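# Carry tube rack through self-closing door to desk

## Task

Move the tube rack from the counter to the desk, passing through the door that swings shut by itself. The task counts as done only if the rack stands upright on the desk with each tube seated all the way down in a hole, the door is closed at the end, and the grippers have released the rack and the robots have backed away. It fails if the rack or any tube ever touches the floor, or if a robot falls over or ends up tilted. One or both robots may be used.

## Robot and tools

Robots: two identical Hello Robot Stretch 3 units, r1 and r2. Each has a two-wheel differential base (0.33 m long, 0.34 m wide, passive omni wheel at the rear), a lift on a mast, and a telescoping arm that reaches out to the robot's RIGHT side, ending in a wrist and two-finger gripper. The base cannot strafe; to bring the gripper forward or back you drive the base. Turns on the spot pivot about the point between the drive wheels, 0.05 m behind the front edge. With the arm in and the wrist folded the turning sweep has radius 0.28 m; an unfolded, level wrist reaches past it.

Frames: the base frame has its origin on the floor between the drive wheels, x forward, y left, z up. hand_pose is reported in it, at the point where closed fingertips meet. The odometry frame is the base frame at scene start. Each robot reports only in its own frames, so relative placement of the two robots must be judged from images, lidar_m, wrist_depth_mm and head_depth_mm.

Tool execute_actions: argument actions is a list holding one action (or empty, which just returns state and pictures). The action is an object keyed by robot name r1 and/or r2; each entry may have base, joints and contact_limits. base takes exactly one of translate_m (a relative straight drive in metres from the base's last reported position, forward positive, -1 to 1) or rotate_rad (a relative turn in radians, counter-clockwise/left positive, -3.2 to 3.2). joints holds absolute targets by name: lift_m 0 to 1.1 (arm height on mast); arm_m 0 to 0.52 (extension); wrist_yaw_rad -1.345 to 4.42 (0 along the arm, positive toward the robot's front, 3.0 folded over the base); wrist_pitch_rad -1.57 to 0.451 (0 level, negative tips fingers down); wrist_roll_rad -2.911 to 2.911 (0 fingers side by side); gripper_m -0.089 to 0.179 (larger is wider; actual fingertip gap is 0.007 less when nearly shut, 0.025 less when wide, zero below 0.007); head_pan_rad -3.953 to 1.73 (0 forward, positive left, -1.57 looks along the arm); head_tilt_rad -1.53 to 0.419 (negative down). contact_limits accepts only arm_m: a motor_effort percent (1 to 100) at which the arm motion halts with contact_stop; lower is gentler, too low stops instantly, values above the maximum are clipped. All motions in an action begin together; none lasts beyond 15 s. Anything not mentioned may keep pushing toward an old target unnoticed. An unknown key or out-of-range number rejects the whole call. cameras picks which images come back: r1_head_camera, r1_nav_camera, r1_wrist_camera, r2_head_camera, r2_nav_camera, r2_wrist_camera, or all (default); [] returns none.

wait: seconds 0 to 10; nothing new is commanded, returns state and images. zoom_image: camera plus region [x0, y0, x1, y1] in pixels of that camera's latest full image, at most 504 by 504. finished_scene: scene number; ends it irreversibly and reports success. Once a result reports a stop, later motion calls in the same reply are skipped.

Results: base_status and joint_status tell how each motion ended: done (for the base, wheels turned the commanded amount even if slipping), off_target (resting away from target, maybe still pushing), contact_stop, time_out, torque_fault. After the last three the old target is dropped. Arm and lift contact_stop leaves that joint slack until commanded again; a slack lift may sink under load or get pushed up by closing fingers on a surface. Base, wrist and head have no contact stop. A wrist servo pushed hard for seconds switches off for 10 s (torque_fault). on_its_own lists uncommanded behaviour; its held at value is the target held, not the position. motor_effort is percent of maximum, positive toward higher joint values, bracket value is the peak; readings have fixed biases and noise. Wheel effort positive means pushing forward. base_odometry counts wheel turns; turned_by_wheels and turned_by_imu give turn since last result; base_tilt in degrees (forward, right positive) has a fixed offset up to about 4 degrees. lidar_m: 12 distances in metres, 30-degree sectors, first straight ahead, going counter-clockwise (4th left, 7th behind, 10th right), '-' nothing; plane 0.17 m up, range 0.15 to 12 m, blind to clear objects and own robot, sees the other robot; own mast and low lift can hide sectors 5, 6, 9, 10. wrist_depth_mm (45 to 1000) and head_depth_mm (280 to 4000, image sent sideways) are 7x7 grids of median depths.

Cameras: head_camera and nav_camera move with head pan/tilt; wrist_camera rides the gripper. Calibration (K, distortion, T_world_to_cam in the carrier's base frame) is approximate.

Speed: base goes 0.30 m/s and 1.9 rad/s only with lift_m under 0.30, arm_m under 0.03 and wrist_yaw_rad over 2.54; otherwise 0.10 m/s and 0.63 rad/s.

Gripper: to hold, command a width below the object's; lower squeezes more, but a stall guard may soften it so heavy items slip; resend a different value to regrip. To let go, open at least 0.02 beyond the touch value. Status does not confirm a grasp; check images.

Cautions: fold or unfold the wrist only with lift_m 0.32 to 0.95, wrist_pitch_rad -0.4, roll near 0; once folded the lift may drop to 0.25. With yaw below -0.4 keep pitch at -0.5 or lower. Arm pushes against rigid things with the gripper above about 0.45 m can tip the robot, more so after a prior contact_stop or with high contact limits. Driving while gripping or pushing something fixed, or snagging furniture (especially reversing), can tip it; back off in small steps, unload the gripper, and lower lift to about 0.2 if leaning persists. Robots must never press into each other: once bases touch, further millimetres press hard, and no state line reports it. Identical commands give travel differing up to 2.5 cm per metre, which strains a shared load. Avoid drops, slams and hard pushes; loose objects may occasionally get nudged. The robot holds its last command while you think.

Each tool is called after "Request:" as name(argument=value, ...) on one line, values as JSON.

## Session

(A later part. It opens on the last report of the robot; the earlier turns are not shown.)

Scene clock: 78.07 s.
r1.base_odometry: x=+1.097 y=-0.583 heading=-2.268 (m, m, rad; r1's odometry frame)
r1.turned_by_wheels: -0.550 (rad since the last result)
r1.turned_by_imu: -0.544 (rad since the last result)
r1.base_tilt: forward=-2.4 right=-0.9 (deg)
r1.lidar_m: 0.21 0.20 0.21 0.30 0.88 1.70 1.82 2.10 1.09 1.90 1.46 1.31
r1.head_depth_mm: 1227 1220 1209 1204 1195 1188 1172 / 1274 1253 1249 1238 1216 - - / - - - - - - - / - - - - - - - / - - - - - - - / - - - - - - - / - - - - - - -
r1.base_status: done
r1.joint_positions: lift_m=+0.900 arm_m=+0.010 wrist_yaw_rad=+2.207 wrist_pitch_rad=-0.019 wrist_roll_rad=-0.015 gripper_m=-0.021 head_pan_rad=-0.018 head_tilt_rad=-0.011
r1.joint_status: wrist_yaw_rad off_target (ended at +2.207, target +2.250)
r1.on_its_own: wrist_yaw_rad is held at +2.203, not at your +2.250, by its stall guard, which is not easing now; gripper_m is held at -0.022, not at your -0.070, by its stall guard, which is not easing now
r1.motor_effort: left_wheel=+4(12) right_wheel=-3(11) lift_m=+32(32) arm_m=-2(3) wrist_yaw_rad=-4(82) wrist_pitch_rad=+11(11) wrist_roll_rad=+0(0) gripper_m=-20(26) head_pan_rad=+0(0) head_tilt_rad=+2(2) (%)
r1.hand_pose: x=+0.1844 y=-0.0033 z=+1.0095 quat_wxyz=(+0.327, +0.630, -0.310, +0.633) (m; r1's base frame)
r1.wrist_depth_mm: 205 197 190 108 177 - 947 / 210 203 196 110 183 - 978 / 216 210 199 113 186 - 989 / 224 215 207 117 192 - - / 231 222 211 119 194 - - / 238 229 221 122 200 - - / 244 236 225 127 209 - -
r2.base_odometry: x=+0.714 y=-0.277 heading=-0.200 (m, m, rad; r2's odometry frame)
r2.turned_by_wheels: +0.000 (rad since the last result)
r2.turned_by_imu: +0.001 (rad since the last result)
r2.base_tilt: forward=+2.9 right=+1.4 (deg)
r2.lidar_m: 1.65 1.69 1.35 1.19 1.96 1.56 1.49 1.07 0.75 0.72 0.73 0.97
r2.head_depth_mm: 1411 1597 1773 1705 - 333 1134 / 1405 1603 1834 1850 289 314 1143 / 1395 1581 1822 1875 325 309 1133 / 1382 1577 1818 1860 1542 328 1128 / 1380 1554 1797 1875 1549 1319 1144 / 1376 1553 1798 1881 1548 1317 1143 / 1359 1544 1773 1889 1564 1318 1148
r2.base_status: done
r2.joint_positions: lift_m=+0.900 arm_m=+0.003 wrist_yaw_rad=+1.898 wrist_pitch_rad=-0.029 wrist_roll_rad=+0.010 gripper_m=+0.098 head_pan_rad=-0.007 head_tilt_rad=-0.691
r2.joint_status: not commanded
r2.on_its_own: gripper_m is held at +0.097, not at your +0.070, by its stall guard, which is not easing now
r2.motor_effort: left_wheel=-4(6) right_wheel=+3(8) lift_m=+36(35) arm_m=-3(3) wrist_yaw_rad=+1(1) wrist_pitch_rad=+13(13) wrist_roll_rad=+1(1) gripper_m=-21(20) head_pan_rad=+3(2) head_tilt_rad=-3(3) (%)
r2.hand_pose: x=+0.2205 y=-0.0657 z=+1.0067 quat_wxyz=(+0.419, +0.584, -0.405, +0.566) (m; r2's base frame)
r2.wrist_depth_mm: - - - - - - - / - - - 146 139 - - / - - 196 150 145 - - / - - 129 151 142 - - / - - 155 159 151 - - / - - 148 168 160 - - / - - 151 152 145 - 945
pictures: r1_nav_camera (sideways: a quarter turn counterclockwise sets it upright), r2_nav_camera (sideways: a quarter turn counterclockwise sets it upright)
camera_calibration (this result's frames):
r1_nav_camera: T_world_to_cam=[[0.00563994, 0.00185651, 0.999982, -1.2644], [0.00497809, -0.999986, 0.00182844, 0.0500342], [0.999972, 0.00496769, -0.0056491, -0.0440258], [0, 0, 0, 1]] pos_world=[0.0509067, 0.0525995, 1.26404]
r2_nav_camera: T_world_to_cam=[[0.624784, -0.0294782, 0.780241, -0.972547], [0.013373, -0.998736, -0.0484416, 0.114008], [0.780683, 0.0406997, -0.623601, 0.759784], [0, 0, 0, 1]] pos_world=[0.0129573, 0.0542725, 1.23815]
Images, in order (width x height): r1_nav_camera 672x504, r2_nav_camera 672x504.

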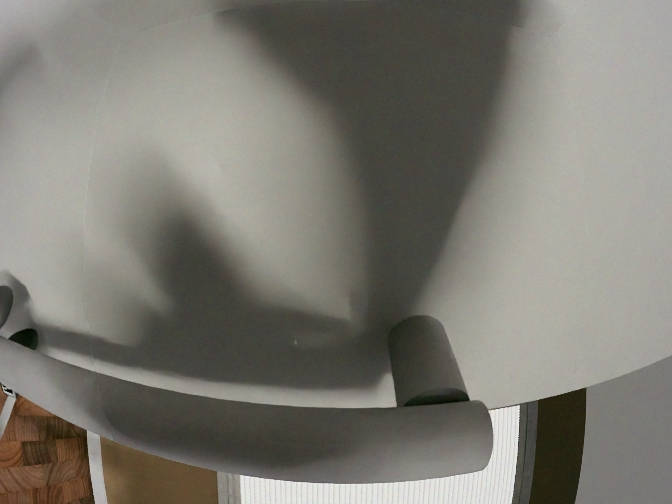

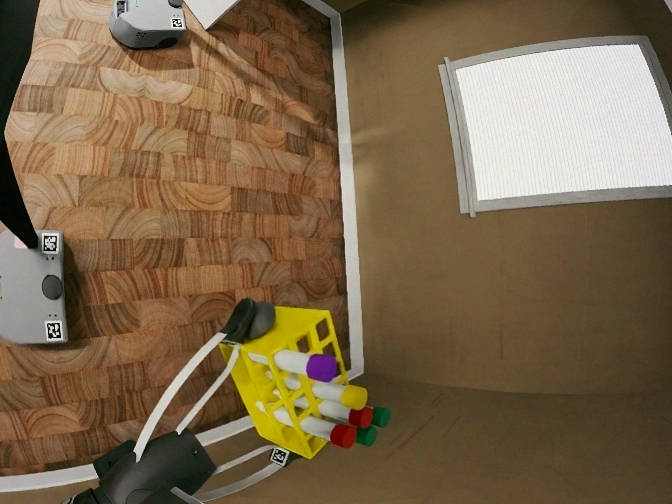

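Request:
execute_actions(actions=[{"r1":{"base":{"translate_m":-0.2},"joints":{"arm_m":0.07}},"r2":{"base":{"translate_m":0.47}}}], cameras=[])

Request:
execute_actions(actions=[{"r1":{"base":{"translate_m":-0.37}},"r2":{"base":{"rotate_rad":1.62}}}], cameras=[])

Request:
execute_actions(actions=[{"r2":{"base":{"translate_m":0.6}}}], cameras=["r2_nav_camera"])

Scene clock: 95.43 s.
r1.base_odometry: x=+1.226 y=-0.430 heading=-2.268 (m, m, rad; r1's odometry frame)
r1.turned_by_wheels: +0.000 (rad since the last result)
r1.turned_by_imu: +0.089 (rad since the last result)
r1.base_tilt: forward=-2.5 right=-1.0 (deg)
r1.lidar_m: 0.21 0.21 0.26 0.49 1.03 1.64 1.67 1.95 1.82 1.00 1.59 0.24
r1.head_depth_mm: - - - - - - - / - - - - - - - / - - - - - - - / - - - - - - - / - - - - - - - / - - - - - - - / - - - - - - -
r1.base_status: done
r1.joint_positions: lift_m=+0.900 arm_m=+0.070 wrist_yaw_rad=+2.186 wrist_pitch_rad=-0.019 wrist_roll_rad=-0.015 gripper_m=-0.021 head_pan_rad=-0.018 head_tilt_rad=-0.011
r1.joint_status: all done
r1.on_its_own: wrist_yaw_rad is held at +2.203, not at your +2.250, by its stall guard, which is not easing now; gripper_m is held at -0.022, not at your -0.070, by its stall guard, which is not easing now; wrist_yaw_rad is at rest, and its effort (+14) is outside its rest range (-12 to +12)
r1.motor_effort: left_wheel=-3(19) right_wheel=-2(13) lift_m=+31(31) arm_m=+3(15) wrist_yaw_rad=+14(62) wrist_pitch_rad=+10(13) wrist_roll_rad=+1(0) gripper_m=-20(26) head_pan_rad=+0(1) head_tilt_rad=+2(3) (%)
r1.hand_pose: x=+0.1875 y=-0.0672 z=+1.0097 quat_wxyz=(+0.334, +0.626, -0.316, +0.630) (m; r1's base frame)
r1.wrist_depth_mm: 275 239 210 108 170 158 - / 282 247 216 111 175 160 - / 296 256 223 114 178 166 - / 306 264 231 116 184 171 - / 318 274 240 119 186 175 - / 334 285 257 123 186 180 - / 349 295 256 126 200 - -
r2.base_odometry: x=+1.175 y=-0.371 heading=-0.200 (m, m, rad; r2's odometry frame)
r2.turned_by_wheels: +0.000 (rad since the last result)
r2.turned_by_imu: +0.001 (rad since the last result)
r2.base_tilt: forward=+2.8 right=+1.3 (deg)
r2.lidar_m: 1.18 1.21 1.61 1.11 1.14 2.05 1.96 1.03 0.73 0.69 0.71 0.94
r2.head_depth_mm: 1000 1134 1314 1446 - 333 1142 / 992 1130 1305 1533 289 314 1143 / 987 1122 1296 1530 326 308 1133 / 985 1113 1288 1522 1546 318 1122 / 980 1111 1277 1506 1550 1319 1148 / 972 1099 1267 1500 1551 1323 1151 / 954 1086 1257 1480 1551 1324 1148
r2.base_status: done
r2.joint_positions: lift_m=+0.900 arm_m=+0.003 wrist_yaw_rad=+1.898 wrist_pitch_rad=-0.029 wrist_roll_rad=+0.010 gripper_m=+0.098 head_pan_rad=-0.007 head_tilt_rad=-0.691
r2.joint_status: not commanded
r2.on_its_own: gripper_m is held at +0.097, not at your +0.070, by its stall guard, which is not easing now
r2.motor_effort: left_wheel=-5(6) right_wheel=+3(8) lift_m=+35(36) arm_m=-3(3) wrist_yaw_rad=+1(1) wrist_pitch_rad=+13(13) wrist_roll_rad=+1(2) gripper_m=-20(20) head_pan_rad=+2(2) head_tilt_rad=-3(3) (%)
r2.hand_pose: x=+0.2205 y=-0.0657 z=+1.0067 quat_wxyz=(+0.419, +0.584, -0.405, +0.566) (m; r2's base frame)
r2.wrist_depth_mm: - - - - - 931 871 / - - - 147 139 971 903 / - - 196 152 145 - 945 / - - 130 151 138 - 970 / - - 155 160 151 - - / - - 148 168 159 - 998 / - - 151 151 146 - 915
pictures: none
No camera images: the call's "cameras" was empty. Leave "cameras" out to get every camera's image.

Scene clock: 101.90 s.
r1.base_odometry: x=+1.463 y=-0.147 heading=-2.268 (m, m, rad; r1's odometry frame)
r1.turned_by_wheels: +0.000 (rad since the last result)
r1.turned_by_imu: +0.124 (rad since the last result)
r1.base_tilt: forward=-2.6 right=-1.0 (deg)
r1.lidar_m: 0.25 0.30 0.54 0.99 1.35 1.32 1.39 1.73 1.67 1.13 1.86 0.25
r1.head_depth_mm: - - - - - - - / - - - - - - - / - - - - - - - / - - - - - - - / - - - - - - - / - - - - - - - / - - - - - - -
r1.base_status: done
r1.joint_positions: lift_m=+0.900 arm_m=+0.070 wrist_yaw_rad=+2.146 wrist_pitch_rad=-0.017 wrist_roll_rad=-0.015 gripper_m=-0.021 head_pan_rad=-0.018 head_tilt_rad=-0.011
r1.joint_status: not commanded
r1.on_its_own: wrist_yaw_rad is held at +2.143, not at your +2.250, by its stall guard, which is not easing now; gripper_m is held at -0.022, not at your -0.070, by its stall guard, which is not easing now
r1.motor_effort: left_wheel=+0(28) right_wheel=-4(16) lift_m=+31(31) arm_m=+4(9) wrist_yaw_rad=-3(58) wrist_pitch_rad=+10(13) wrist_roll_rad=+0(0) gripper_m=-20(25) head_pan_rad=+0(0) head_tilt_rad=+2(2) (%)
r1.hand_pose: x=+0.1934 y=-0.0757 z=+1.0101 quat_wxyz=(+0.346, +0.619, -0.329, +0.623) (m; r1's base frame)
r1.wrist_depth_mm: 798 480 296 109 166 137 119 / 808 506 306 112 171 139 121 / 824 546 319 115 175 142 124 / 845 591 334 118 178 145 128 / 859 646 358 121 179 148 132 / 889 709 416 124 174 150 135 / 915 755 368 128 199 152 139
r2.base_odometry: x=+1.175 y=-0.371 heading=+1.420 (m, m, rad; r2's odometry frame)
r2.turned_by_wheels: +1.620 (rad since the last result)
r2.turned_by_imu: +1.617 (rad since the last result)
r2.base_tilt: forward=+2.9 right=+1.3 (deg)
r2.lidar_m: 1.97 1.00 2.02 1.96 0.98 0.72 0.69 0.72 0.99 1.18 1.23 1.68
r2.head_depth_mm: 1627 1849 2105 1915 - 333 1136 / 3286 1928 2123 1854 287 314 1139 / 3421 3199 2359 1861 325 308 1131 / 3421 3206 2361 1866 1527 327 1125 / 3392 3257 2370 1877 1548 1322 1144 / 3454 3279 2385 1725 1512 1321 1149 / 3246 1091 1097 1834 1514 1323 1151
r2.base_status: done
r2.joint_positions: lift_m=+0.900 arm_m=+0.003 wrist_yaw_rad=+1.898 wrist_pitch_rad=-0.029 wrist_roll_rad=+0.010 gripper_m=+0.098 head_pan_rad=-0.007 head_tilt_rad=-0.691
r2.joint_status: not commanded
r2.on_its_own: gripper_m is held at +0.097, not at your +0.070, by its stall guard, which is not easing now
r2.motor_effort: left_wheel=-4(10) right_wheel=+4(9) lift_m=+35(35) arm_m=-4(3) wrist_yaw_rad=+1(1) wrist_pitch_rad=+13(13) wrist_roll_rad=+1(1) gripper_m=-19(19) head_pan_rad=+1(2) head_tilt_rad=-3(3) (%)
r2.hand_pose: x=+0.2205 y=-0.0657 z=+1.0067 quat_wxyz=(+0.419, +0.584, -0.405, +0.566) (m; r2's base frame)
r2.wrist_depth_mm: - - - - - - - / - - - 146 138 - - / - - 196 151 146 - - / - - 129 151 138 - - / - - 155 160 151 - - / - - 148 168 160 - - / - - 151 152 146 - -
pictures: none
No camera images: the call's "cameras" was empty. Leave "cameras" out to get every camera's image.

Scene clock: 109.13 s.
r1.base_odometry: x=+1.463 y=-0.147 heading=-2.268 (m, m, rad; r1's odometry frame)
r1.turned_by_wheels: +0.000 (rad since the last result)
r1.turned_by_imu: +0.002 (rad since the last result)
r1.base_tilt: forward=-2.4 right=-0.9 (deg)
r1.lidar_m: 0.25 0.30 0.54 0.98 1.35 1.32 1.39 1.74 1.68 0.65 0.64 0.25
r1.head_depth_mm: - - - - - - - / - - - - - - - / - - - - - - - / - - - - - - - / - - - - - - - / - - - - - - - / - - - - - - -
r1.base_status: not commanded
r1.joint_positions: lift_m=+0.900 arm_m=+0.070 wrist_yaw_rad=+2.146 wrist_pitch_rad=-0.017 wrist_roll_rad=-0.015 gripper_m=-0.021 head_pan_rad=-0.018 head_tilt_rad=-0.011
r1.joint_status: not commanded
r1.on_its_own: wrist_yaw_rad is held at +2.143, not at your +2.250, by its stall guard, which is not easing now; gripper_m is held at -0.022, not at your -0.070, by its stall guard, which is not easing now
r1.motor_effort: left_wheel=+1(0) right_wheel=-5(5) lift_m=+31(31) arm_m=+3(4) wrist_yaw_rad=-2(3) wrist_pitch_rad=+10(10) wrist_roll_rad=+0(0) gripper_m=-20(20) head_pan_rad=+0(0) head_tilt_rad=+3(2) (%)
r1.hand_pose: x=+0.1934 y=-0.0757 z=+1.0101 quat_wxyz=(+0.346, +0.619, -0.329, +0.623) (m; r1's base frame)
r1.wrist_depth_mm: 786 476 295 109 166 137 119 / 797 510 310 112 171 140 121 / 822 549 320 115 174 142 125 / 840 598 331 118 179 144 128 / 862 635 361 121 179 147 132 / 899 692 422 124 173 150 135 / 896 772 361 128 199 152 139
r2.base_odometry: x=+1.265 y=+0.222 heading=+1.419 (m, m, rad; r2's odometry frame)
r2.turned_by_wheels: +0.000 (rad since the last result)
r2.turned_by_imu: +0.001 (rad since the last result)
r2.base_tilt: forward=+2.7 right=+1.4 (deg)
r2.lidar_m: 3.05 0.47 0.69 1.95 1.83 1.33 1.29 1.34 1.22 1.18 1.23 1.38
r2.head_depth_mm: 1195 1290 1456 1599 290 333 1140 / 2944 3095 2272 1756 289 314 1143 / 2930 3150 2357 1868 325 308 1133 / 2953 3142 2364 1872 1542 327 1122 / 2857 3101 2378 1880 1548 1317 1147 / 2955 3135 2384 1873 1558 1324 1146 / 2943 3110 2391 1499 1195 993 992
r2.base_status: done
r2.joint_positions: lift_m=+0.900 arm_m=+0.003 wrist_yaw_rad=+1.898 wrist_pitch_rad=-0.029 wrist_roll_rad=+0.010 gripper_m=+0.098 head_pan_rad=-0.007 head_tilt_rad=-0.691
r2.joint_status: not commanded
r2.on_its_own: gripper_m is held at +0.097, not at your +0.070, by its stall guard, which is not easing now
r2.motor_effort: left_wheel=-4(6) right_wheel=+3(7) lift_m=+35(35) arm_m=-4(3) wrist_yaw_rad=+1(2) wrist_pitch_rad=+13(13) wrist_roll_rad=+1(1) gripper_m=-20(19) head_pan_rad=+3(2) head_tilt_rad=-3(3) (%)
r2.hand_pose: x=+0.2205 y=-0.0657 z=+1.0067 quat_wxyz=(+0.419, +0.584, -0.405, +0.566) (m; r2's base frame)
r2.wrist_depth_mm: 383 496 892 - - - 967 / 405 472 897 146 140 - - / 447 476 195 151 148 - - / 682 453 129 151 138 - - / 714 438 155 159 151 - - / - - 148 168 160 - - / - 524 151 152 146 - -
pictures: r2_nav_camera (sideways: a quarter turn counterclockwise sets it upright)
camera_calibration (this result's frames):
r2_nav_camera: T_world_to_cam=[[0.624815, -0.0294772, 0.780216, -0.972515], [0.0133729, -0.998736, -0.0484424, 0.11401], [0.780658, 0.0407013, -0.623632, 0.759824], [0, 0, 0, 1]] pos_world=[0.0129547, 0.0542726, 1.23814]
Images, in order (width x height): r2_nav_camera 672x504.

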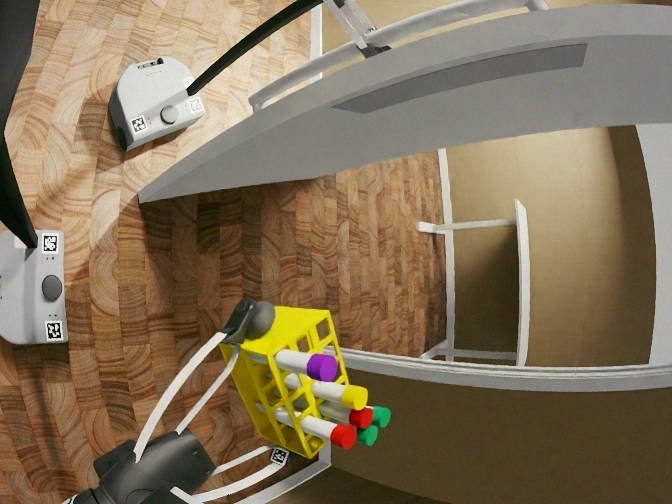

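Request:
execute_actions(actions=[{"r2":{"base":{"translate_m":1}}}], cameras=[])

Request:
execute_actions(actions=[{"r2":{"base":{"translate_m":0.85}}}], cameras=[])

Request:
execute_actions(actions=[{"r1":{"base":{"translate_m":-0.1},"joints":{"gripper_m":0.17}},"r2":{"base":{"translate_m":0.35}}}], cameras=[])

Request:
execute_actions(actions=[{"r2":{"base":{"rotate_rad":1.4},"joints":{"wrist_yaw_rad":0,"arm_m":0.33,"lift_m":0.8,"head_pan_rad":-1.57}}}], cameras=["r1_nav_camera","r2_nav_camera"])

Scene clock: 132.37 s.
r1.base_odometry: x=+1.463 y=-0.147 heading=-2.268 (m, m, rad; r1's odometry frame)
r1.turned_by_wheels: +0.000 (rad since the last result)
r1.turned_by_imu: +0.005 (rad since the last result)
r1.base_tilt: forward=-2.3 right=-0.8 (deg)
r1.lidar_m: 0.25 0.30 0.54 0.99 1.36 1.32 1.38 1.73 1.68 1.76 1.86 0.25
r1.head_depth_mm: - - - - - - - / - - - - - - - / - - - - - - - / - - - - - - - / - - - - - - - / - - - - - - - / - - - - - - -
r1.base_status: not commanded
r1.joint_positions: lift_m=+0.900 arm_m=+0.070 wrist_yaw_rad=+2.146 wrist_pitch_rad=-0.017 wrist_roll_rad=-0.015 gripper_m=-0.021 head_pan_rad=-0.018 head_tilt_rad=-0.011
r1.joint_status: not commanded
r1.on_its_own: wrist_yaw_rad is held at +2.143, not at your +2.250, by its stall guard, which is not easing now; gripper_m is held at -0.022, not at your -0.070, by its stall guard, which is not easing now
r1.motor_effort: left_wheel=+0(0) right_wheel=-5(4) lift_m=+31(31) arm_m=+3(4) wrist_yaw_rad=-3(3) wrist_pitch_rad=+10(9) wrist_roll_rad=+0(0) gripper_m=-21(21) head_pan_rad=+0(0) head_tilt_rad=+2(2) (%)
r1.hand_pose: x=+0.1934 y=-0.0757 z=+1.0101 quat_wxyz=(+0.346, +0.619, -0.329, +0.623) (m; r1's base frame)
r1.wrist_depth_mm: 776 485 295 109 166 137 118 / 797 511 305 112 171 139 121 / 835 549 317 115 173 143 125 / 852 583 333 118 179 145 127 / 857 642 360 121 179 147 132 / 842 684 422 124 174 150 136 / 899 765 360 128 198 153 139
r2.base_odometry: x=+1.416 y=+1.211 heading=+1.419 (m, m, rad; r2's odometry frame)
r2.turned_by_wheels: +0.000 (rad since the last result)
r2.turned_by_imu: +0.003 (rad since the last result)
r2.base_tilt: forward=+2.7 right=+1.3 (deg)
r2.lidar_m: 2.04 2.58 0.52 0.45 0.45 0.53 2.29 1.68 1.23 1.19 0.53 0.57
r2.head_depth_mm: 1804 2378 2233 1908 - 333 1134 / 1830 2359 2331 1852 288 314 1141 / 1846 2356 2374 1873 325 308 1130 / 1859 2377 2357 1861 1547 327 1124 / 1889 2367 2375 1868 1551 1314 1147 / 1748 2330 2295 1884 1554 1321 1147 / 2049 2357 2402 1877 1563 1325 1151
r2.base_status: done
r2.joint_positions: lift_m=+0.900 arm_m=+0.003 wrist_yaw_rad=+1.898 wrist_pitch_rad=-0.029 wrist_roll_rad=+0.010 gripper_m=+0.098 head_pan_rad=-0.007 head_tilt_rad=-0.691
r2.joint_status: not commanded
r2.on_its_own: gripper_m is held at +0.097, not at your +0.070, by its stall guard, which is not easing now
r2.motor_effort: left_wheel=-4(5) right_wheel=+3(8) lift_m=+35(35) arm_m=-3(3) wrist_yaw_rad=+1(1) wrist_pitch_rad=+13(13) wrist_roll_rad=+2(1) gripper_m=-19(19) head_pan_rad=+4(2) head_tilt_rad=-3(3) (%)
r2.hand_pose: x=+0.2205 y=-0.0657 z=+1.0067 quat_wxyz=(+0.419, +0.584, -0.405, +0.566) (m; r2's base frame)
r2.wrist_depth_mm: - - - - - - - / - - - 146 138 - - / - - 195 151 145 - - / - - 129 151 138 - - / - - 154 160 151 - - / 664 - 148 168 160 - - / 650 - 151 152 145 - -
pictures: none
No camera images: the call's "cameras" was empty. Leave "cameras" out to get every camera's image.

Scene clock: 142.10 s.
r1.base_odometry: x=+1.463 y=-0.147 heading=-2.268 (m, m, rad; r1's odometry frame)
r1.turned_by_wheels: +0.000 (rad since the last result)
r1.turned_by_imu: +0.003 (rad since the last result)
r1.base_tilt: forward=-2.4 right=-0.9 (deg)
r1.lidar_m: 0.25 0.30 0.54 0.98 1.36 1.32 1.39 1.73 1.68 1.75 1.86 0.25
r1.head_depth_mm: - - - - - - - / - - - - - - - / - - - - - - - / - - - - - - - / - - - - - - - / - - - - - - - / - - - - - - -
r1.base_status: not commanded
r1.joint_positions: lift_m=+0.900 arm_m=+0.070 wrist_yaw_rad=+2.146 wrist_pitch_rad=-0.017 wrist_roll_rad=-0.015 gripper_m=-0.021 head_pan_rad=-0.018 head_tilt_rad=-0.011
r1.joint_status: not commanded
r1.on_its_own: wrist_yaw_rad is held at +2.143, not at your +2.250, by its stall guard, which is not easing now; gripper_m is held at -0.022, not at your -0.070, by its stall guard, which is not easing now
r1.motor_effort: left_wheel=+1(0) right_wheel=-5(5) lift_m=+31(31) arm_m=+4(4) wrist_yaw_rad=-3(3) wrist_pitch_rad=+10(10) wrist_roll_rad=+1(1) gripper_m=-20(20) head_pan_rad=+0(0) head_tilt_rad=+3(3) (%)
r1.hand_pose: x=+0.1934 y=-0.0757 z=+1.0101 quat_wxyz=(+0.346, +0.619, -0.329, +0.623) (m; r1's base frame)
r1.wrist_depth_mm: 788 474 294 109 167 137 119 / 804 515 307 112 171 139 121 / 822 551 318 115 174 142 125 / 859 593 333 118 178 144 128 / 862 629 362 121 179 147 132 / 853 708 421 124 173 150 135 / 891 788 362 128 199 152 139
r2.base_odometry: x=+1.545 y=+2.051 heading=+1.419 (m, m, rad; r2's odometry frame)
r2.turned_by_wheels: +0.000 (rad since the last result)
r2.turned_by_imu: +0.002 (rad since the last result)
r2.base_tilt: forward=+2.7 right=+1.3 (deg)
r2.lidar_m: 1.63 1.22 2.33 1.53 0.74 0.77 1.36 0.59 0.57 1.19 1.24 1.44
r2.head_depth_mm: 1309 902 1788 1911 - 333 1134 / 1304 908 1791 1857 287 314 1137 / 1300 914 1795 1861 325 309 1130 / 1299 918 1782 1856 1544 327 1124 / 1302 923 1785 1877 1544 1316 1146 / 1299 881 1792 1732 1514 1316 1146 / 1310 885 1677 1891 1555 1324 1149
r2.base_status: done
r2.joint_positions: lift_m=+0.900 arm_m=+0.003 wrist_yaw_rad=+1.898 wrist_pitch_rad=-0.029 wrist_roll_rad=+0.010 gripper_m=+0.098 head_pan_rad=-0.007 head_tilt_rad=-0.691
r2.joint_status: not commanded
r2.on_its_own: gripper_m is held at +0.097, not at your +0.070, by its stall guard, which is not easing now
r2.motor_effort: left_wheel=-4(6) right_wheel=+3(8) lift_m=+35(35) arm_m=-3(3) wrist_yaw_rad=+1(1) wrist_pitch_rad=+13(13) wrist_roll_rad=+1(1) gripper_m=-19(20) head_pan_rad=+2(4) head_tilt_rad=-3(3) (%)
r2.hand_pose: x=+0.2205 y=-0.0657 z=+1.0067 quat_wxyz=(+0.419, +0.584, -0.405, +0.566) (m; r2's base frame)
r2.wrist_depth_mm: - - - - - - - / - - - 146 137 - - / - - 196 151 146 - - / - - 129 151 138 - - / - - 154 160 151 - - / - - 148 169 160 - - / - - 151 152 146 - -
pictures: none
No camera images: the call's "cameras" was empty. Leave "cameras" out to get every camera's image.

Scene clock: 146.83 s.
r1.base_odometry: x=+1.527 y=-0.070 heading=-2.268 (m, m, rad; r1's odometry frame)
r1.turned_by_wheels: +0.000 (rad since the last result)
r1.turned_by_imu: +0.000 (rad since the last result)
r1.base_tilt: forward=-2.4 right=-1.0 (deg)
r1.lidar_m: 1.05 0.97 0.97 1.04 1.27 1.24 1.30 1.68 1.62 1.70 1.94 1.88
r1.head_depth_mm: 1699 1785 1777 1789 1776 1770 1752 / 1707 1909 1890 1885 1880 1882 1858 / 1692 2030 2024 2007 1986 1975 1981 / 1697 2118 2076 2078 2048 1982 1958 / 1200 1159 1142 1116 1092 1078 1068 / 1072 1060 1046 1028 1018 1001 996 / 979 975 962 951 942 929 917
r1.base_status: done
r1.joint_positions: lift_m=+0.900 arm_m=+0.070 wrist_yaw_rad=+2.144 wrist_pitch_rad=-0.015 wrist_roll_rad=-0.015 gripper_m=+0.170 head_pan_rad=-0.018 head_tilt_rad=-0.011
r1.joint_status: all done
r1.on_its_own: wrist_yaw_rad is held at +2.143, not at your +2.250, by its stall guard, which is not easing now
r1.motor_effort: left_wheel=-2(14) right_wheel=+1(15) lift_m=+31(31) arm_m=+4(5) wrist_yaw_rad=-2(24) wrist_pitch_rad=+8(10) wrist_roll_rad=+0(0) gripper_m=-1(83) head_pan_rad=+0(0) head_tilt_rad=+2(2) (%)
r1.hand_pose: x=+0.1936 y=-0.0758 z=+1.0106 quat_wxyz=(+0.346, +0.619, -0.330, +0.623) (m; r1's base frame)
r1.wrist_depth_mm: 845 921 970 976 - - - / 867 933 965 - - - - / 869 987 972 - - - - / 887 990 - - - - - / 921 - - - - - - / 910 - - - - - - / 896 - - - - - -
r2.base_odometry: x=+1.598 y=+2.397 heading=+1.419 (m, m, rad; r2's odometry frame)
r2.turned_by_wheels: +0.000 (rad since the last result)
r2.turned_by_imu: +0.001 (rad since the last result)
r2.base_tilt: forward=+2.8 right=+1.2 (deg)
r2.lidar_m: 1.28 0.89 1.82 2.57 1.05 0.95 0.98 0.85 1.07 1.19 1.19 1.17
r2.head_depth_mm: 1068 857 626 545 290 333 1138 / 1064 860 630 1652 287 314 1145 / 1068 867 632 1647 326 308 1130 / 1066 870 635 1644 1522 327 1123 / 1070 877 636 1635 1549 1318 1149 / 1064 882 641 1650 1549 1316 1146 / 1065 885 642 1046 1446 1312 1152
r2.base_status: done
r2.joint_positions: lift_m=+0.900 arm_m=+0.003 wrist_yaw_rad=+1.898 wrist_pitch_rad=-0.029 wrist_roll_rad=+0.010 gripper_m=+0.098 head_pan_rad=-0.007 head_tilt_rad=-0.691
r2.joint_status: not commanded
r2.on_its_own: gripper_m is held at +0.097, not at your +0.070, by its stall guard, which is not easing now
r2.motor_effort: left_wheel=-4(6) right_wheel=+3(9) lift_m=+36(36) arm_m=-3(3) wrist_yaw_rad=+1(1) wrist_pitch_rad=+13(13) wrist_roll_rad=+2(1) gripper_m=-20(21) head_pan_rad=+3(3) head_tilt_rad=-3(3) (%)
r2.hand_pose: x=+0.2205 y=-0.0657 z=+1.0067 quat_wxyz=(+0.419, +0.584, -0.405, +0.566) (m; r2's base frame)
r2.wrist_depth_mm: - - - - - - 931 / - - - 146 140 - 973 / - - 195 150 146 - 947 / - 597 129 151 142 491 505 / - - 155 159 150 371 361 / - - 148 168 160 - - / - - 152 152 146 - -
pictures: none
No camera images: the call's "cameras" was empty. Leave "cameras" out to get every camera's image.

Scene clock: 151.27 s.
r1.base_odometry: x=+1.527 y=-0.070 heading=-2.268 (m, m, rad; r1's odometry frame)
r1.turned_by_wheels: +0.000 (rad since the last result)
r1.turned_by_imu: +0.001 (rad since the last result)
r1.base_tilt: forward=-2.5 right=-1.0 (deg)
r1.lidar_m: 1.38 1.03 0.98 1.04 1.27 1.24 1.30 1.68 1.62 1.70 1.94 1.89
r1.head_depth_mm: 1707 1787 1778 1782 1786 1774 1750 / 1707 1889 1896 1891 1870 1881 1856 / 1704 2029 2001 1977 1963 1971 1977 / 1689 2118 2080 2056 2043 1979 1952 / 1672 1767 1747 1701 1667 1654 1610 / 1488 1461 1452 1428 1409 1359 1384 / 1297 1286 1279 1254 1241 1219 1205
r1.base_status: not commanded
r1.joint_positions: lift_m=+0.900 arm_m=+0.070 wrist_yaw_rad=+2.144 wrist_pitch_rad=-0.015 wrist_roll_rad=-0.015 gripper_m=+0.170 head_pan_rad=-0.018 head_tilt_rad=-0.011
r1.joint_status: not commanded
r1.on_its_own: wrist_yaw_rad is held at +2.143, not at your +2.250, by its stall guard, which is not easing now
r1.motor_effort: left_wheel=-1(1) right_wheel=+1(1) lift_m=+31(31) arm_m=+4(4) wrist_yaw_rad=-2(2) wrist_pitch_rad=+8(8) wrist_roll_rad=+0(0) gripper_m=+0(0) head_pan_rad=+0(0) head_tilt_rad=+2(2) (%)
r1.hand_pose: x=+0.1936 y=-0.0758 z=+1.0106 quat_wxyz=(+0.346, +0.619, -0.330, +0.623) (m; r1's base frame)
r1.wrist_depth_mm: 840 926 - - - - - / 855 942 - - - - - / 886 958 - - - - - / 895 988 - - - - - / 901 - - - - - - / 893 - - - - - - / 919 - - - - - -
r2.base_odometry: x=+1.598 y=+2.397 heading=+2.819 (m, m, rad; r2's odometry frame)
r2.turned_by_wheels: +1.400 (rad since the last result)
r2.turned_by_imu: +0.918 (rad since the last result)
r2.base_tilt: forward=+2.8 right=+1.4 (deg)
r2.lidar_m: 1.66 2.61 1.18 0.85 0.79 0.80 0.91 1.16 1.17 1.17 1.31 0.93
r2.head_depth_mm: 1185 939 1436 1577 - - 1137 / 1281 851 1567 - 1490 1306 1140 / 1382 852 727 1654 1532 1312 1141 / 1291 859 694 1803 1532 1314 1142 / 1240 862 684 1803 1536 1316 1147 / 1176 868 634 1714 1543 1316 1146 / 1116 873 636 1573 1546 1316 1150
r2.base_status: done
r2.joint_positions: lift_m=+0.799 arm_m=+0.330 wrist_yaw_rad=-0.013 wrist_pitch_rad=-0.338 wrist_roll_rad=-0.011 gripper_m=+0.098 head_pan_rad=-1.564 head_tilt_rad=-0.696
r2.joint_status: all done
r2.on_its_own: gripper_m is held at +0.097, not at your +0.070, by its stall guard, which is not easing now; wrist_pitch_rad is at rest, and its effort (+100) is outside its rest range (-20 to +32)
r2.motor_effort: left_wheel=-8(87) right_wheel=+10(68) lift_m=+48(49) arm_m=+4(14) wrist_yaw_rad=+11(73) wrist_pitch_rad=+100(100) wrist_roll_rad=+10(22) gripper_m=-20(28) head_pan_rad=-1(32) head_tilt_rad=-2(3) (%)
r2.hand_pose: x=-0.0246 y=-0.7083 z=+0.8302 quat_wxyz=(+0.700, +0.115, -0.694, -0.123) (m; r2's base frame)
r2.wrist_depth_mm: 611 70 71 73 87 97 88 / 648 91 109 111 111 78 56 / 686 76 77 78 80 81 82 / 730 98 117 79 76 76 65 / 795 82 83 83 - - 52 / 866 78 - - - - - / 880 64 913 945 - 56 -
pictures: r1_nav_camera (sideways: a quarter turn counterclockwise sets it upright), r2_nav_camera (sideways: a quarter turn counterclockwise sets it upright)
camera_calibration (this result's frames):
r1_nav_camera: T_world_to_cam=[[0.00564228, 0.00185648, 0.999982, -1.2644], [0.00497962, -0.999986, 0.00182838, 0.0500342], [0.999972, 0.00496921, -0.00565145, -0.0440228], [0, 0, 0, 1]] pos_world=[0.0509065, 0.0525996, 1.26404]
r2_nav_camera: T_world_to_cam=[[-0.0207372, -0.628767, 0.777317, -0.964799], [-0.998454, -0.0270736, -0.0485363, 0.120304], [0.0515628, -0.777122, -0.627234, 0.768958], [0, 0, 0, 1]] pos_world=[0.0604609, -0.00580237, 1.23811]
Images, in order (width x height): r1_nav_camera 672x504, r2_nav_camera 672x504.

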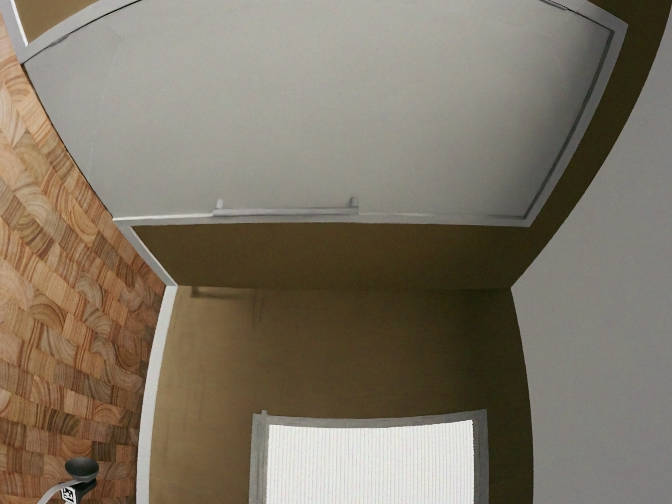

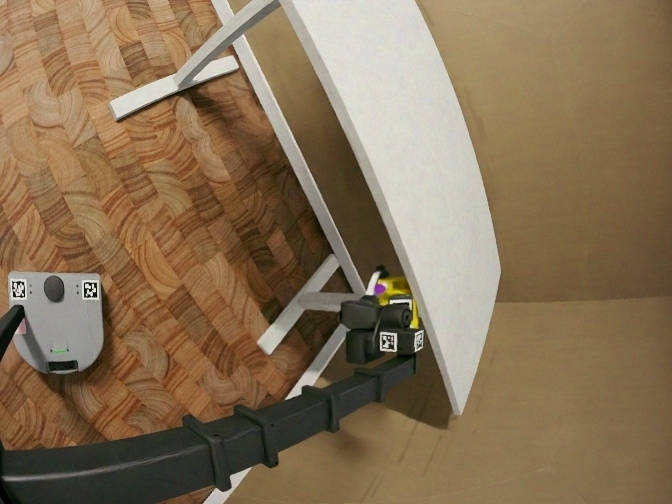

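Desk is tall; collided, rack tilted in grip.

Request:
execute_actions(actions=[{"r2":{"joints":{"arm_m":0.1,"wrist_pitch_rad":-0.6}}}], cameras=["r2_head_camera","r2_wrist_camera"])

Scene clock: 158.47 s.
r1.base_odometry: x=+1.527 y=-0.070 heading=-2.268 (m, m, rad; r1's odometry frame)
r1.turned_by_wheels: +0.000 (rad since the last result)
r1.turned_by_imu: +0.002 (rad since the last result)
r1.base_tilt: forward=-2.4 right=-1.0 (deg)
r1.lidar_m: 1.39 1.03 0.99 1.04 1.27 1.24 1.30 1.68 1.62 1.69 1.94 1.88
r1.head_depth_mm: 1715 1792 1787 1789 1780 1756 1745 / 1693 1900 1897 1891 1870 1881 1846 / 1677 2018 2022 2012 1964 1969 1957 / 1682 2078 2073 2057 2019 1994 1959 / 1678 1758 1725 1709 1666 1640 1630 / 1479 1479 1446 1429 1409 1358 1383 / 1306 1290 1273 1256 1235 1222 1201
r1.base_status: not commanded
r1.joint_positions: lift_m=+0.900 arm_m=+0.070 wrist_yaw_rad=+2.144 wrist_pitch_rad=-0.015 wrist_roll_rad=-0.015 gripper_m=+0.170 head_pan_rad=-0.018 head_tilt_rad=-0.011
r1.joint_status: not commanded
r1.on_its_own: wrist_yaw_rad is held at +2.143, not at your +2.250, by its stall guard, which is not easing now
r1.motor_effort: left_wheel=-2(1) right_wheel=+1(1) lift_m=+31(31) arm_m=+4(4) wrist_yaw_rad=-2(2) wrist_pitch_rad=+8(8) wrist_roll_rad=+1(0) gripper_m=+0(0) head_pan_rad=+0(0) head_tilt_rad=+2(3) (%)
r1.hand_pose: x=+0.1936 y=-0.0758 z=+1.0106 quat_wxyz=(+0.346, +0.619, -0.330, +0.623) (m; r1's base frame)
r1.wrist_depth_mm: 857 930 - - - - - / 867 926 - - - - - / 895 963 - - - - - / 884 972 - - - - - / 899 - - - - - - / 908 - - - - - - / 905 - - - - - -
r2.base_odometry: x=+1.598 y=+2.397 heading=+2.819 (m, m, rad; r2's odometry frame)
r2.turned_by_wheels: +0.000 (rad since the last result)
r2.turned_by_imu: +0.001 (rad since the last result)
r2.base_tilt: forward=+2.7 right=+1.3 (deg)
r2.lidar_m: 1.66 2.61 1.18 0.85 0.79 0.80 0.91 1.16 1.17 1.17 1.31 0.94
r2.head_depth_mm: 1184 943 1437 1594 - - 1144 / 1291 853 1626 1750 - - 1139 / 1381 856 1351 1522 - - 1139 / 1295 859 1765 1849 556 1301 1141 / 1239 862 683 1798 1545 1313 1145 / 1179 870 636 1713 1547 1319 1144 / 1117 874 637 1583 1546 1319 1151
r2.base_status: not commanded
r2.joint_positions: lift_m=+0.800 arm_m=+0.100 wrist_yaw_rad=-0.001 wrist_pitch_rad=-0.620 wrist_roll_rad=+0.008 gripper_m=+0.098 head_pan_rad=-1.564 head_tilt_rad=-0.696
r2.joint_status: all done
r2.on_its_own: gripper_m is held at +0.097, not at your +0.070, by its stall guard, which is not easing now
r2.motor_effort: left_wheel=-1(2) right_wheel=+0(1) lift_m=+36(37) arm_m=-3(2) wrist_yaw_rad=+0(0) wrist_pitch_rad=+9(16) wrist_roll_rad=+2(4) gripper_m=-18(18) head_pan_rad=-3(2) head_tilt_rad=-1(2) (%)
r2.hand_pose: x=-0.0218 y=-0.4399 z=+0.7699 quat_wxyz=(+0.671, +0.214, -0.676, -0.217) (m; r2's base frame)
r2.wrist_depth_mm: 757 71 74 73 75 76 76 / 850 92 143 112 111 78 56 / 917 75 76 78 79 81 752 / - 93 116 78 70 74 61 / - 80 82 82 - - - / 943 72 122 85 - - - / 893 63 856 829 824 51 -
pictures: r2_head_camera (sideways: a quarter turn clockwise sets it upright), r2_wrist_camera
camera_calibration (this result's frames):
r2_head_camera: T_world_to_cam=[[-0.00153769, 0.663562, -0.74812, 0.996323], [0.999992, 0.00379396, 0.00130975, -0.00325657], [0.00370743, -0.748112, -0.663562, 0.818366], [0, 0, 0, 1]] pos_world=[0.00175454, -0.0488804, 1.28841]
r2_wrist_camera: T_world_to_cam=[[-0.999981, 0.00244331, -0.00564308, -0.0179962], [0.00555294, 0.753025, -0.657968, 0.863836], [0.00264176, -0.657987, -0.753025, 0.454902], [0, 0, 0, 1]] pos_world=[-0.0239945, -0.351127, 0.910828]
Images, in order (width x height): r2_head_camera 896x504, r2_wrist_camera 644x364.

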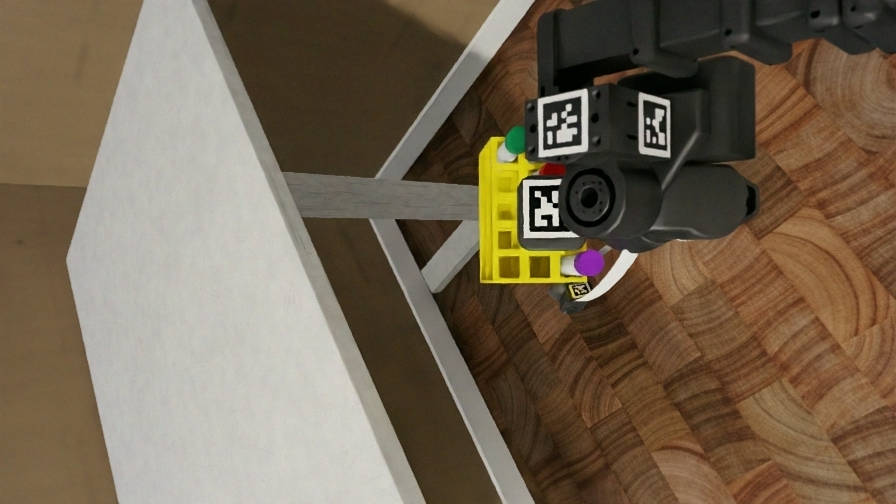

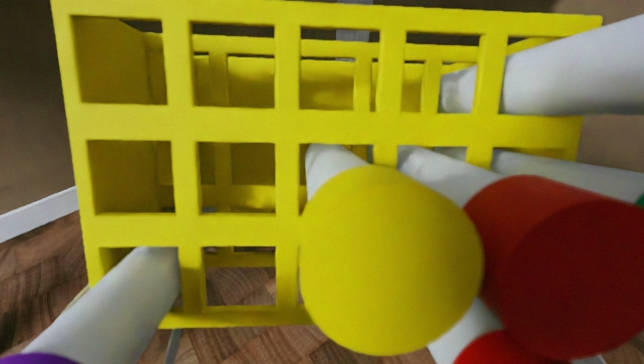

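Request:
execute_actions(actions=[{"r2":{"joints":{"lift_m":1.1}}}], cameras=[])

Request:
execute_actions(actions=[{"r2":{"base":{"rotate_rad":0.5},"joints":{"arm_m":0.5,"head_tilt_rad":-0.4}}}], cameras=[])

Request:
execute_actions(actions=[{"r2":{"joints":{"wrist_pitch_rad":-1.0,"wrist_yaw_rad":1.2}}}], cameras=["r2_head_camera","r2_wrist_camera"])

Scene clock: 172.90 s.
r1.base_odometry: x=+1.527 y=-0.070 heading=-2.268 (m, m, rad; r1's odometry frame)
r1.turned_by_wheels: +0.000 (rad since the last result)
r1.turned_by_imu: +0.002 (rad since the last result)
r1.base_tilt: forward=-2.3 right=-1.0 (deg)
r1.lidar_m: 1.39 1.03 0.98 1.04 1.27 1.24 1.30 1.68 1.62 1.70 1.95 1.88
r1.head_depth_mm: 1703 1798 1781 1772 1760 1755 1746 / 1705 1893 1904 1892 1868 1853 1866 / 1693 2035 1981 2009 1987 1969 1967 / 1681 2104 2107 2054 2042 1987 1944 / 1682 1758 1752 1692 1679 1644 1625 / 1487 1465 1441 1422 1403 1354 1372 / 1298 1291 1270 1259 1231 1222 1205
r1.base_status: not commanded
r1.joint_positions: lift_m=+0.900 arm_m=+0.070 wrist_yaw_rad=+2.144 wrist_pitch_rad=-0.015 wrist_roll_rad=-0.015 gripper_m=+0.170 head_pan_rad=-0.018 head_tilt_rad=-0.011
r1.joint_status: not commanded
r1.on_its_own: wrist_yaw_rad is held at +2.143, not at your +2.250, by its stall guard, which is not easing now
r1.motor_effort: left_wheel=-1(1) right_wheel=+1(1) lift_m=+31(31) arm_m=+4(4) wrist_yaw_rad=-2(1) wrist_pitch_rad=+8(8) wrist_roll_rad=+0(0) gripper_m=-1(0) head_pan_rad=+0(1) head_tilt_rad=+2(2) (%)
r1.hand_pose: x=+0.1936 y=-0.0758 z=+1.0106 quat_wxyz=(+0.346, +0.619, -0.330, +0.623) (m; r1's base frame)
r1.wrist_depth_mm: 864 949 - - - - - / 852 943 - - - - - / 874 950 - - - - - / 894 - - - - - - / 896 - - - - - - / 884 - - - - - - / 895 - - - - - -
r2.base_odometry: x=+1.598 y=+2.397 heading=+2.819 (m, m, rad; r2's odometry frame)
r2.turned_by_wheels: +0.000 (rad since the last result)
r2.turned_by_imu: +0.001 (rad since the last result)
r2.base_tilt: forward=+2.8 right=+1.2 (deg)
r2.lidar_m: 1.66 2.61 1.17 0.85 0.79 0.80 0.92 1.16 1.17 1.17 1.31 0.94
r2.head_depth_mm: - - 1435 1603 1529 1299 1134 / - - 1637 1752 1518 1309 1138 / - - - 1697 1528 1307 1138 / 1283 352 1798 1846 1538 1310 1146 / 1241 785 701 1803 1543 1319 1144 / 1182 867 636 1720 1545 1321 1146 / 1112 874 638 1578 1552 1324 1150
r2.base_status: not commanded
r2.joint_positions: lift_m=+1.100 arm_m=+0.100 wrist_yaw_rad=-0.001 wrist_pitch_rad=-0.620 wrist_roll_rad=+0.008 gripper_m=+0.098 head_pan_rad=-1.564 head_tilt_rad=-0.696
r2.joint_status: all done
r2.on_its_own: gripper_m is held at +0.097, not at your +0.070, by its stall guard, which is not easing now
r2.motor_effort: left_wheel=-1(1) right_wheel=+0(0) lift_m=+35(38) arm_m=-3(3) wrist_yaw_rad=+1(1) wrist_pitch_rad=+9(9) wrist_roll_rad=+2(2) gripper_m=-18(17) head_pan_rad=-3(2) head_tilt_rad=-1(2) (%)
r2.hand_pose: x=-0.0218 y=-0.4398 z=+1.0698 quat_wxyz=(+0.671, +0.215, -0.676, -0.217) (m; r2's base frame)
r2.wrist_depth_mm: 582 71 74 73 75 76 76 / 467 92 143 112 111 78 56 / 386 75 76 78 80 81 763 / 338 93 116 79 70 74 61 / 300 80 82 82 - - - / - 72 122 85 - - - / - 63 - - - 51 -
pictures: none
No camera images: the call's "cameras" was empty. Leave "cameras" out to get every camera's image.

Scene clock: 177.03 s.
r1.base_odometry: x=+1.527 y=-0.070 heading=-2.268 (m, m, rad; r1's odometry frame)
r1.turned_by_wheels: +0.000 (rad since the last result)
r1.turned_by_imu: +0.001 (rad since the last result)
r1.base_tilt: forward=-2.4 right=-1.0 (deg)
r1.lidar_m: 1.38 1.03 0.99 1.04 1.27 1.24 1.30 1.68 1.63 1.69 1.95 1.89
r1.head_depth_mm: 1714 1809 1780 1782 1763 1770 1765 / 1699 1904 1889 1912 1868 1883 1860 / 1704 2007 2003 2006 1969 1991 1967 / 1682 2086 2078 2076 2036 1981 1947 / 1687 1763 1745 1723 1667 1648 1621 / 1477 1467 1444 1433 1396 1349 1378 / 1305 1292 1273 1261 1240 1222 1210
r1.base_status: not commanded
r1.joint_positions: lift_m=+0.900 arm_m=+0.070 wrist_yaw_rad=+2.144 wrist_pitch_rad=-0.015 wrist_roll_rad=-0.015 gripper_m=+0.170 head_pan_rad=-0.018 head_tilt_rad=-0.011
r1.joint_status: not commanded
r1.on_its_own: wrist_yaw_rad is held at +2.143, not at your +2.250, by its stall guard, which is not easing now
r1.motor_effort: left_wheel=-1(1) right_wheel=+1(1) lift_m=+31(31) arm_m=+4(4) wrist_yaw_rad=-2(2) wrist_pitch_rad=+8(8) wrist_roll_rad=+1(1) gripper_m=+0(0) head_pan_rad=-1(0) head_tilt_rad=+2(3) (%)
r1.hand_pose: x=+0.1936 y=-0.0758 z=+1.0106 quat_wxyz=(+0.346, +0.619, -0.330, +0.623) (m; r1's base frame)
r1.wrist_depth_mm: 847 919 - - - - - / 844 966 - - - - - / 852 962 - - - - - / 898 947 - - - - - / 899 - - - - - - / 923 - - - - - - / 878 - - - - - -
r2.base_odometry: x=+1.598 y=+2.397 heading=-2.964 (m, m, rad; r2's odometry frame)
r2.turned_by_wheels: +0.500 (rad since the last result)
r2.turned_by_imu: +0.499 (rad since the last result)
r2.base_tilt: forward=+2.8 right=+1.4 (deg)
r2.lidar_m: 2.61 1.21 0.86 0.79 0.80 0.90 1.16 1.17 1.17 1.31 0.94 1.63
r2.head_depth_mm: 1111 1258 1266 774 1654 1589 1309 / 1105 1226 1272 779 1617 1602 1308 / 1091 - 1082 781 639 1600 1316 / 1085 1164 1051 786 642 1600 1313 / 1068 1156 1212 790 616 1602 1317 / 1055 1141 1199 794 618 1588 1317 / 1043 1127 1192 798 593 1565 1319
r2.base_status: done
r2.joint_positions: lift_m=+1.100 arm_m=+0.500 wrist_yaw_rad=-0.001 wrist_pitch_rad=-0.620 wrist_roll_rad=+0.009 gripper_m=+0.098 head_pan_rad=-1.564 head_tilt_rad=-0.408
r2.joint_status: all done
r2.on_its_own: gripper_m is held at +0.097, not at your +0.070, by its stall guard, which is not easing now
r2.motor_effort: left_wheel=-4(9) right_wheel=+3(9) lift_m=+35(35) arm_m=+2(5) wrist_yaw_rad=+0(1) wrist_pitch_rad=+9(9) wrist_roll_rad=+2(2) gripper_m=-18(17) head_pan_rad=-2(3) head_tilt_rad=+2(17) (%)
r2.hand_pose: x=-0.0217 y=-0.8391 z=+1.0698 quat_wxyz=(+0.670, +0.215, -0.676, -0.217) (m; r2's base frame)
r2.wrist_depth_mm: 501 71 74 73 75 76 76 / 459 92 143 112 112 78 56 / 385 75 76 78 80 81 382 / 336 93 116 79 70 72 61 / 293 80 82 82 - - - / 267 72 122 85 - - - / - 63 236 234 61 51 -
pictures: none
No camera images: the call's "cameras" was empty. Leave "cameras" out to get every camera's image.

Scene clock: 179.37 s.
r1.base_odometry: x=+1.527 y=-0.070 heading=-2.268 (m, m, rad; r1's odometry frame)
r1.turned_by_wheels: +0.000 (rad since the last result)
r1.turned_by_imu: +0.001 (rad since the last result)
r1.base_tilt: forward=-2.4 right=-1.1 (deg)
r1.lidar_m: 1.38 1.03 0.99 1.04 1.27 1.24 1.30 1.68 1.62 1.69 1.95 1.89
r1.head_depth_mm: 1711 1810 1799 1797 1761 1771 1757 / 1703 1910 1873 1887 1853 1853 1854 / 1694 2018 1996 1990 1987 1967 1955 / 1688 2101 2072 2066 2035 1996 1950 / 1660 1764 1746 1713 1671 1640 1608 / 1478 1470 1449 1429 1396 1341 1382 / 1297 1286 1267 1260 1232 1221 1210
r1.base_status: not commanded
r1.joint_positions: lift_m=+0.900 arm_m=+0.070 wrist_yaw_rad=+2.144 wrist_pitch_rad=-0.015 wrist_roll_rad=-0.015 gripper_m=+0.170 head_pan_rad=-0.018 head_tilt_rad=-0.011
r1.joint_status: not commanded
r1.on_its_own: wrist_yaw_rad is held at +2.143, not at your +2.250, by its stall guard, which is not easing now
r1.motor_effort: left_wheel=-1(1) right_wheel=+1(1) lift_m=+31(31) arm_m=+4(4) wrist_yaw_rad=-2(2) wrist_pitch_rad=+8(8) wrist_roll_rad=+0(0) gripper_m=-1(0) head_pan_rad=-1(0) head_tilt_rad=+2(3) (%)
r1.hand_pose: x=+0.1936 y=-0.0758 z=+1.0106 quat_wxyz=(+0.346, +0.619, -0.330, +0.623) (m; r1's base frame)
r1.wrist_depth_mm: 857 951 - - - - - / 854 959 - - - - - / 875 965 - - - - - / 890 975 - - - - - / 904 - - - - - - / 914 - - - - - - / 908 - - - - - -
r2.base_odometry: x=+1.598 y=+2.397 heading=-2.964 (m, m, rad; r2's odometry frame)
r2.turned_by_wheels: +0.000 (rad since the last result)
r2.turned_by_imu: +0.000 (rad since the last result)
r2.base_tilt: forward=+2.9 right=+1.4 (deg)
r2.lidar_m: 2.61 1.21 0.86 0.79 0.80 0.90 1.16 1.17 1.17 1.31 0.94 1.64
r2.head_depth_mm: 1111 1257 1265 774 1648 1586 1308 / 1105 1219 1269 778 1619 1596 1308 / 1092 - 1173 781 640 1591 1309 / 1085 1175 1090 785 643 1599 1309 / 1068 1153 1205 748 618 1599 1318 / 1056 1143 1204 760 619 1602 1320 / 1044 1127 1188 799 595 1565 1323
r2.base_status: not commanded
r2.joint_positions: lift_m=+1.100 arm_m=+0.500 wrist_yaw_rad=+1.197 wrist_pitch_rad=-1.005 wrist_roll_rad=+0.013 gripper_m=+0.097 head_pan_rad=-1.564 head_tilt_rad=-0.408
r2.joint_status: all done
r2.on_its_own: gripper_m is held at +0.097, not at your +0.070, by its stall guard, which is not easing now
r2.motor_effort: left_wheel=-4(7) right_wheel=+3(7) lift_m=+33(36) arm_m=+3(3) wrist_yaw_rad=+1(3) wrist_pitch_rad=+2(7) wrist_roll_rad=+0(2) gripper_m=+0(18) head_pan_rad=-2(2) head_tilt_rad=+2(3) (%)
r2.hand_pose: x=+0.0875 y=-0.6876 z=+1.0092 quat_wxyz=(+0.702, +0.631, -0.324, +0.063) (m; r2's base frame)
r2.wrist_depth_mm: 283 282 285 282 182 145 278 / 265 264 264 266 182 179 264 / 249 249 248 248 231 244 248 / 235 234 235 235 234 234 234 / 226 223 223 221 223 221 222 / 215 212 210 210 210 210 210 / 206 201 200 200 199 199 200
pictures: r2_head_camera (sideways: a quarter turn clockwise sets it upright), r2_wrist_camera
camera_calibration (this result's frames):
r2_head_camera: T_world_to_cam=[[0.000115372, 0.424002, -0.905661, 1.20173], [0.999989, 0.0042883, 0.00213504, -0.00433163], [0.00478901, -0.905651, -0.423997, 0.506676], [0, 0, 0, 1]] pos_world=[0.00176646, -0.0506437, 1.3032]
r2_wrist_camera: T_world_to_cam=[[-0.371751, -0.928304, -0.00731079, -0.599957], [-0.876553, 0.353598, -0.326533, 0.675186], [0.305707, -0.114981, -0.945158, 1.0126], [0, 0, 0, 1]] pos_world=[0.0592435, -0.679257, 1.17315]
Images, in order (width x height): r2_head_camera 896x504, r2_wrist_camera 644x364.

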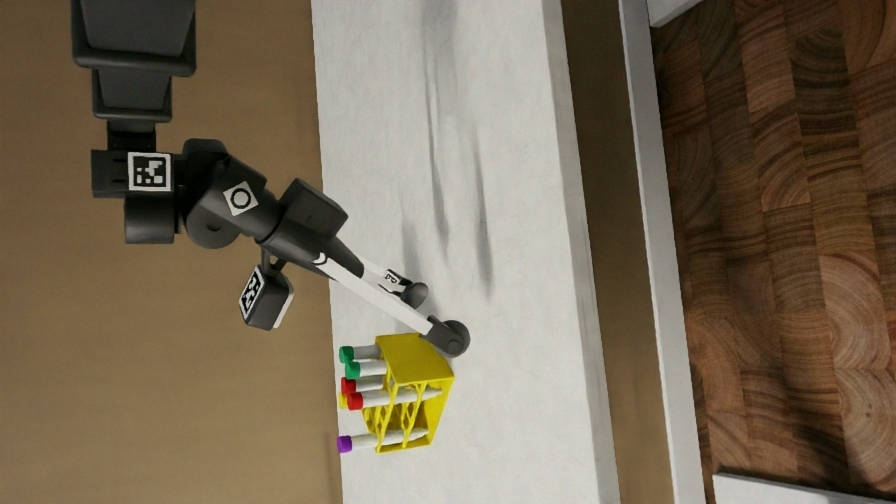

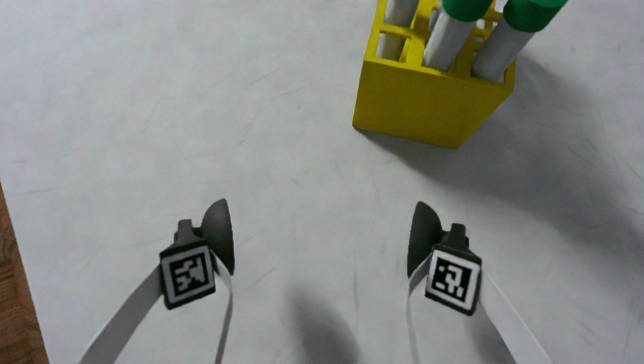

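It slipped out and landed upright.

Request:
execute_actions(actions=[{"r2":{"joints":{"arm_m":0.1}}}], cameras=[])

Request:
finished_scene(scene=2)

Scene clock: 193.50 s.
r1.base_odometry: x=+1.527 y=-0.070 heading=-2.268 (m, m, rad; r1's odometry frame)
r1.turned_by_wheels: +0.000 (rad since the last result)
r1.turned_by_imu: +0.004 (rad since the last result)
r1.base_tilt: forward=-2.5 right=-0.9 (deg)
r1.lidar_m: 1.38 1.03 0.98 1.04 1.27 1.24 1.29 1.67 1.63 1.70 1.95 1.89
r1.head_depth_mm: 1704 1800 1798 1781 1779 1768 1756 / 1704 1888 1887 1893 1883 1868 1845 / 1700 2044 2002 1981 1963 1987 1967 / 1681 2101 2072 2059 2062 1982 1959 / 1668 1776 1738 1713 1664 1648 1618 / 1485 1481 1450 1429 1401 1360 1377 / 1307 1292 1272 1262 1236 1224 1203
r1.base_status: not commanded
r1.joint_positions: lift_m=+0.900 arm_m=+0.070 wrist_yaw_rad=+2.144 wrist_pitch_rad=-0.015 wrist_roll_rad=-0.015 gripper_m=+0.170 head_pan_rad=-0.018 head_tilt_rad=-0.011
r1.joint_status: not commanded
r1.on_its_own: wrist_yaw_rad is held at +2.143, not at your +2.250, by its stall guard, which is not easing now
r1.motor_effort: left_wheel=+0(2) right_wheel=+1(1) lift_m=+30(31) arm_m=+4(4) wrist_yaw_rad=-2(2) wrist_pitch_rad=+8(8) wrist_roll_rad=+0(1) gripper_m=-1(0) head_pan_rad=+1(0) head_tilt_rad=+3(2) (%)
r1.hand_pose: x=+0.1936 y=-0.0758 z=+1.0106 quat_wxyz=(+0.346, +0.619, -0.330, +0.623) (m; r1's base frame)
r1.wrist_depth_mm: 842 907 - - - - - / 866 935 - - - - - / 849 947 - - - - - / 877 996 - - - - - / 905 - - - - - - / 901 - - - - - - / 912 - - - - - -
r2.base_odometry: x=+1.598 y=+2.397 heading=-2.964 (m, m, rad; r2's odometry frame)
r2.turned_by_wheels: +0.000 (rad since the last result)
r2.turned_by_imu: +0.002 (rad since the last result)
r2.base_tilt: forward=+2.8 right=+1.2 (deg)
r2.lidar_m: 2.61 1.21 0.86 0.79 0.80 0.90 1.15 1.16 1.17 1.31 0.94 1.64
r2.head_depth_mm: - - - - 1640 1594 1303 / 1105 - - - 1658 1589 1311 / 1098 - - - - 1558 1306 / 1088 1173 1243 836 - 1600 1312 / 1072 1161 1218 889 615 1535 1314 / 1060 1142 1206 - 618 1614 1286 / 1044 1125 1191 805 595 1570 1326
r2.base_status: not commanded
r2.joint_positions: lift_m=+1.100 arm_m=+0.100 wrist_yaw_rad=+1.199 wrist_pitch_rad=-1.006 wrist_roll_rad=+0.013 gripper_m=+0.097 head_pan_rad=-1.564 head_tilt_rad=-0.408
r2.joint_status: all done
r2.on_its_own: gripper_m is held at +0.097, not at your +0.070, by its stall guard, which is not easing now
r2.motor_effort: left_wheel=-4(4) right_wheel=+3(3) lift_m=+33(32) arm_m=-3(2) wrist_yaw_rad=+0(2) wrist_pitch_rad=+3(3) wrist_roll_rad=+1(1) gripper_m=+0(1) head_pan_rad=-2(2) head_tilt_rad=+2(2) (%)
r2.hand_pose: x=+0.0874 y=-0.2879 z=+1.0092 quat_wxyz=(+0.702, +0.631, -0.323, +0.064) (m; r2's base frame)
r2.wrist_depth_mm: - - - - - 284 284 / - - - - - 276 266 / - - - - - - 252 / - - - - - - 248 / - - - - - - - / - - - - - - - / - - - - - - -
pictures: none
No camera images: the call's "cameras" was empty. Leave "cameras" out to get every camera's image.

The scene is finished: the task was done.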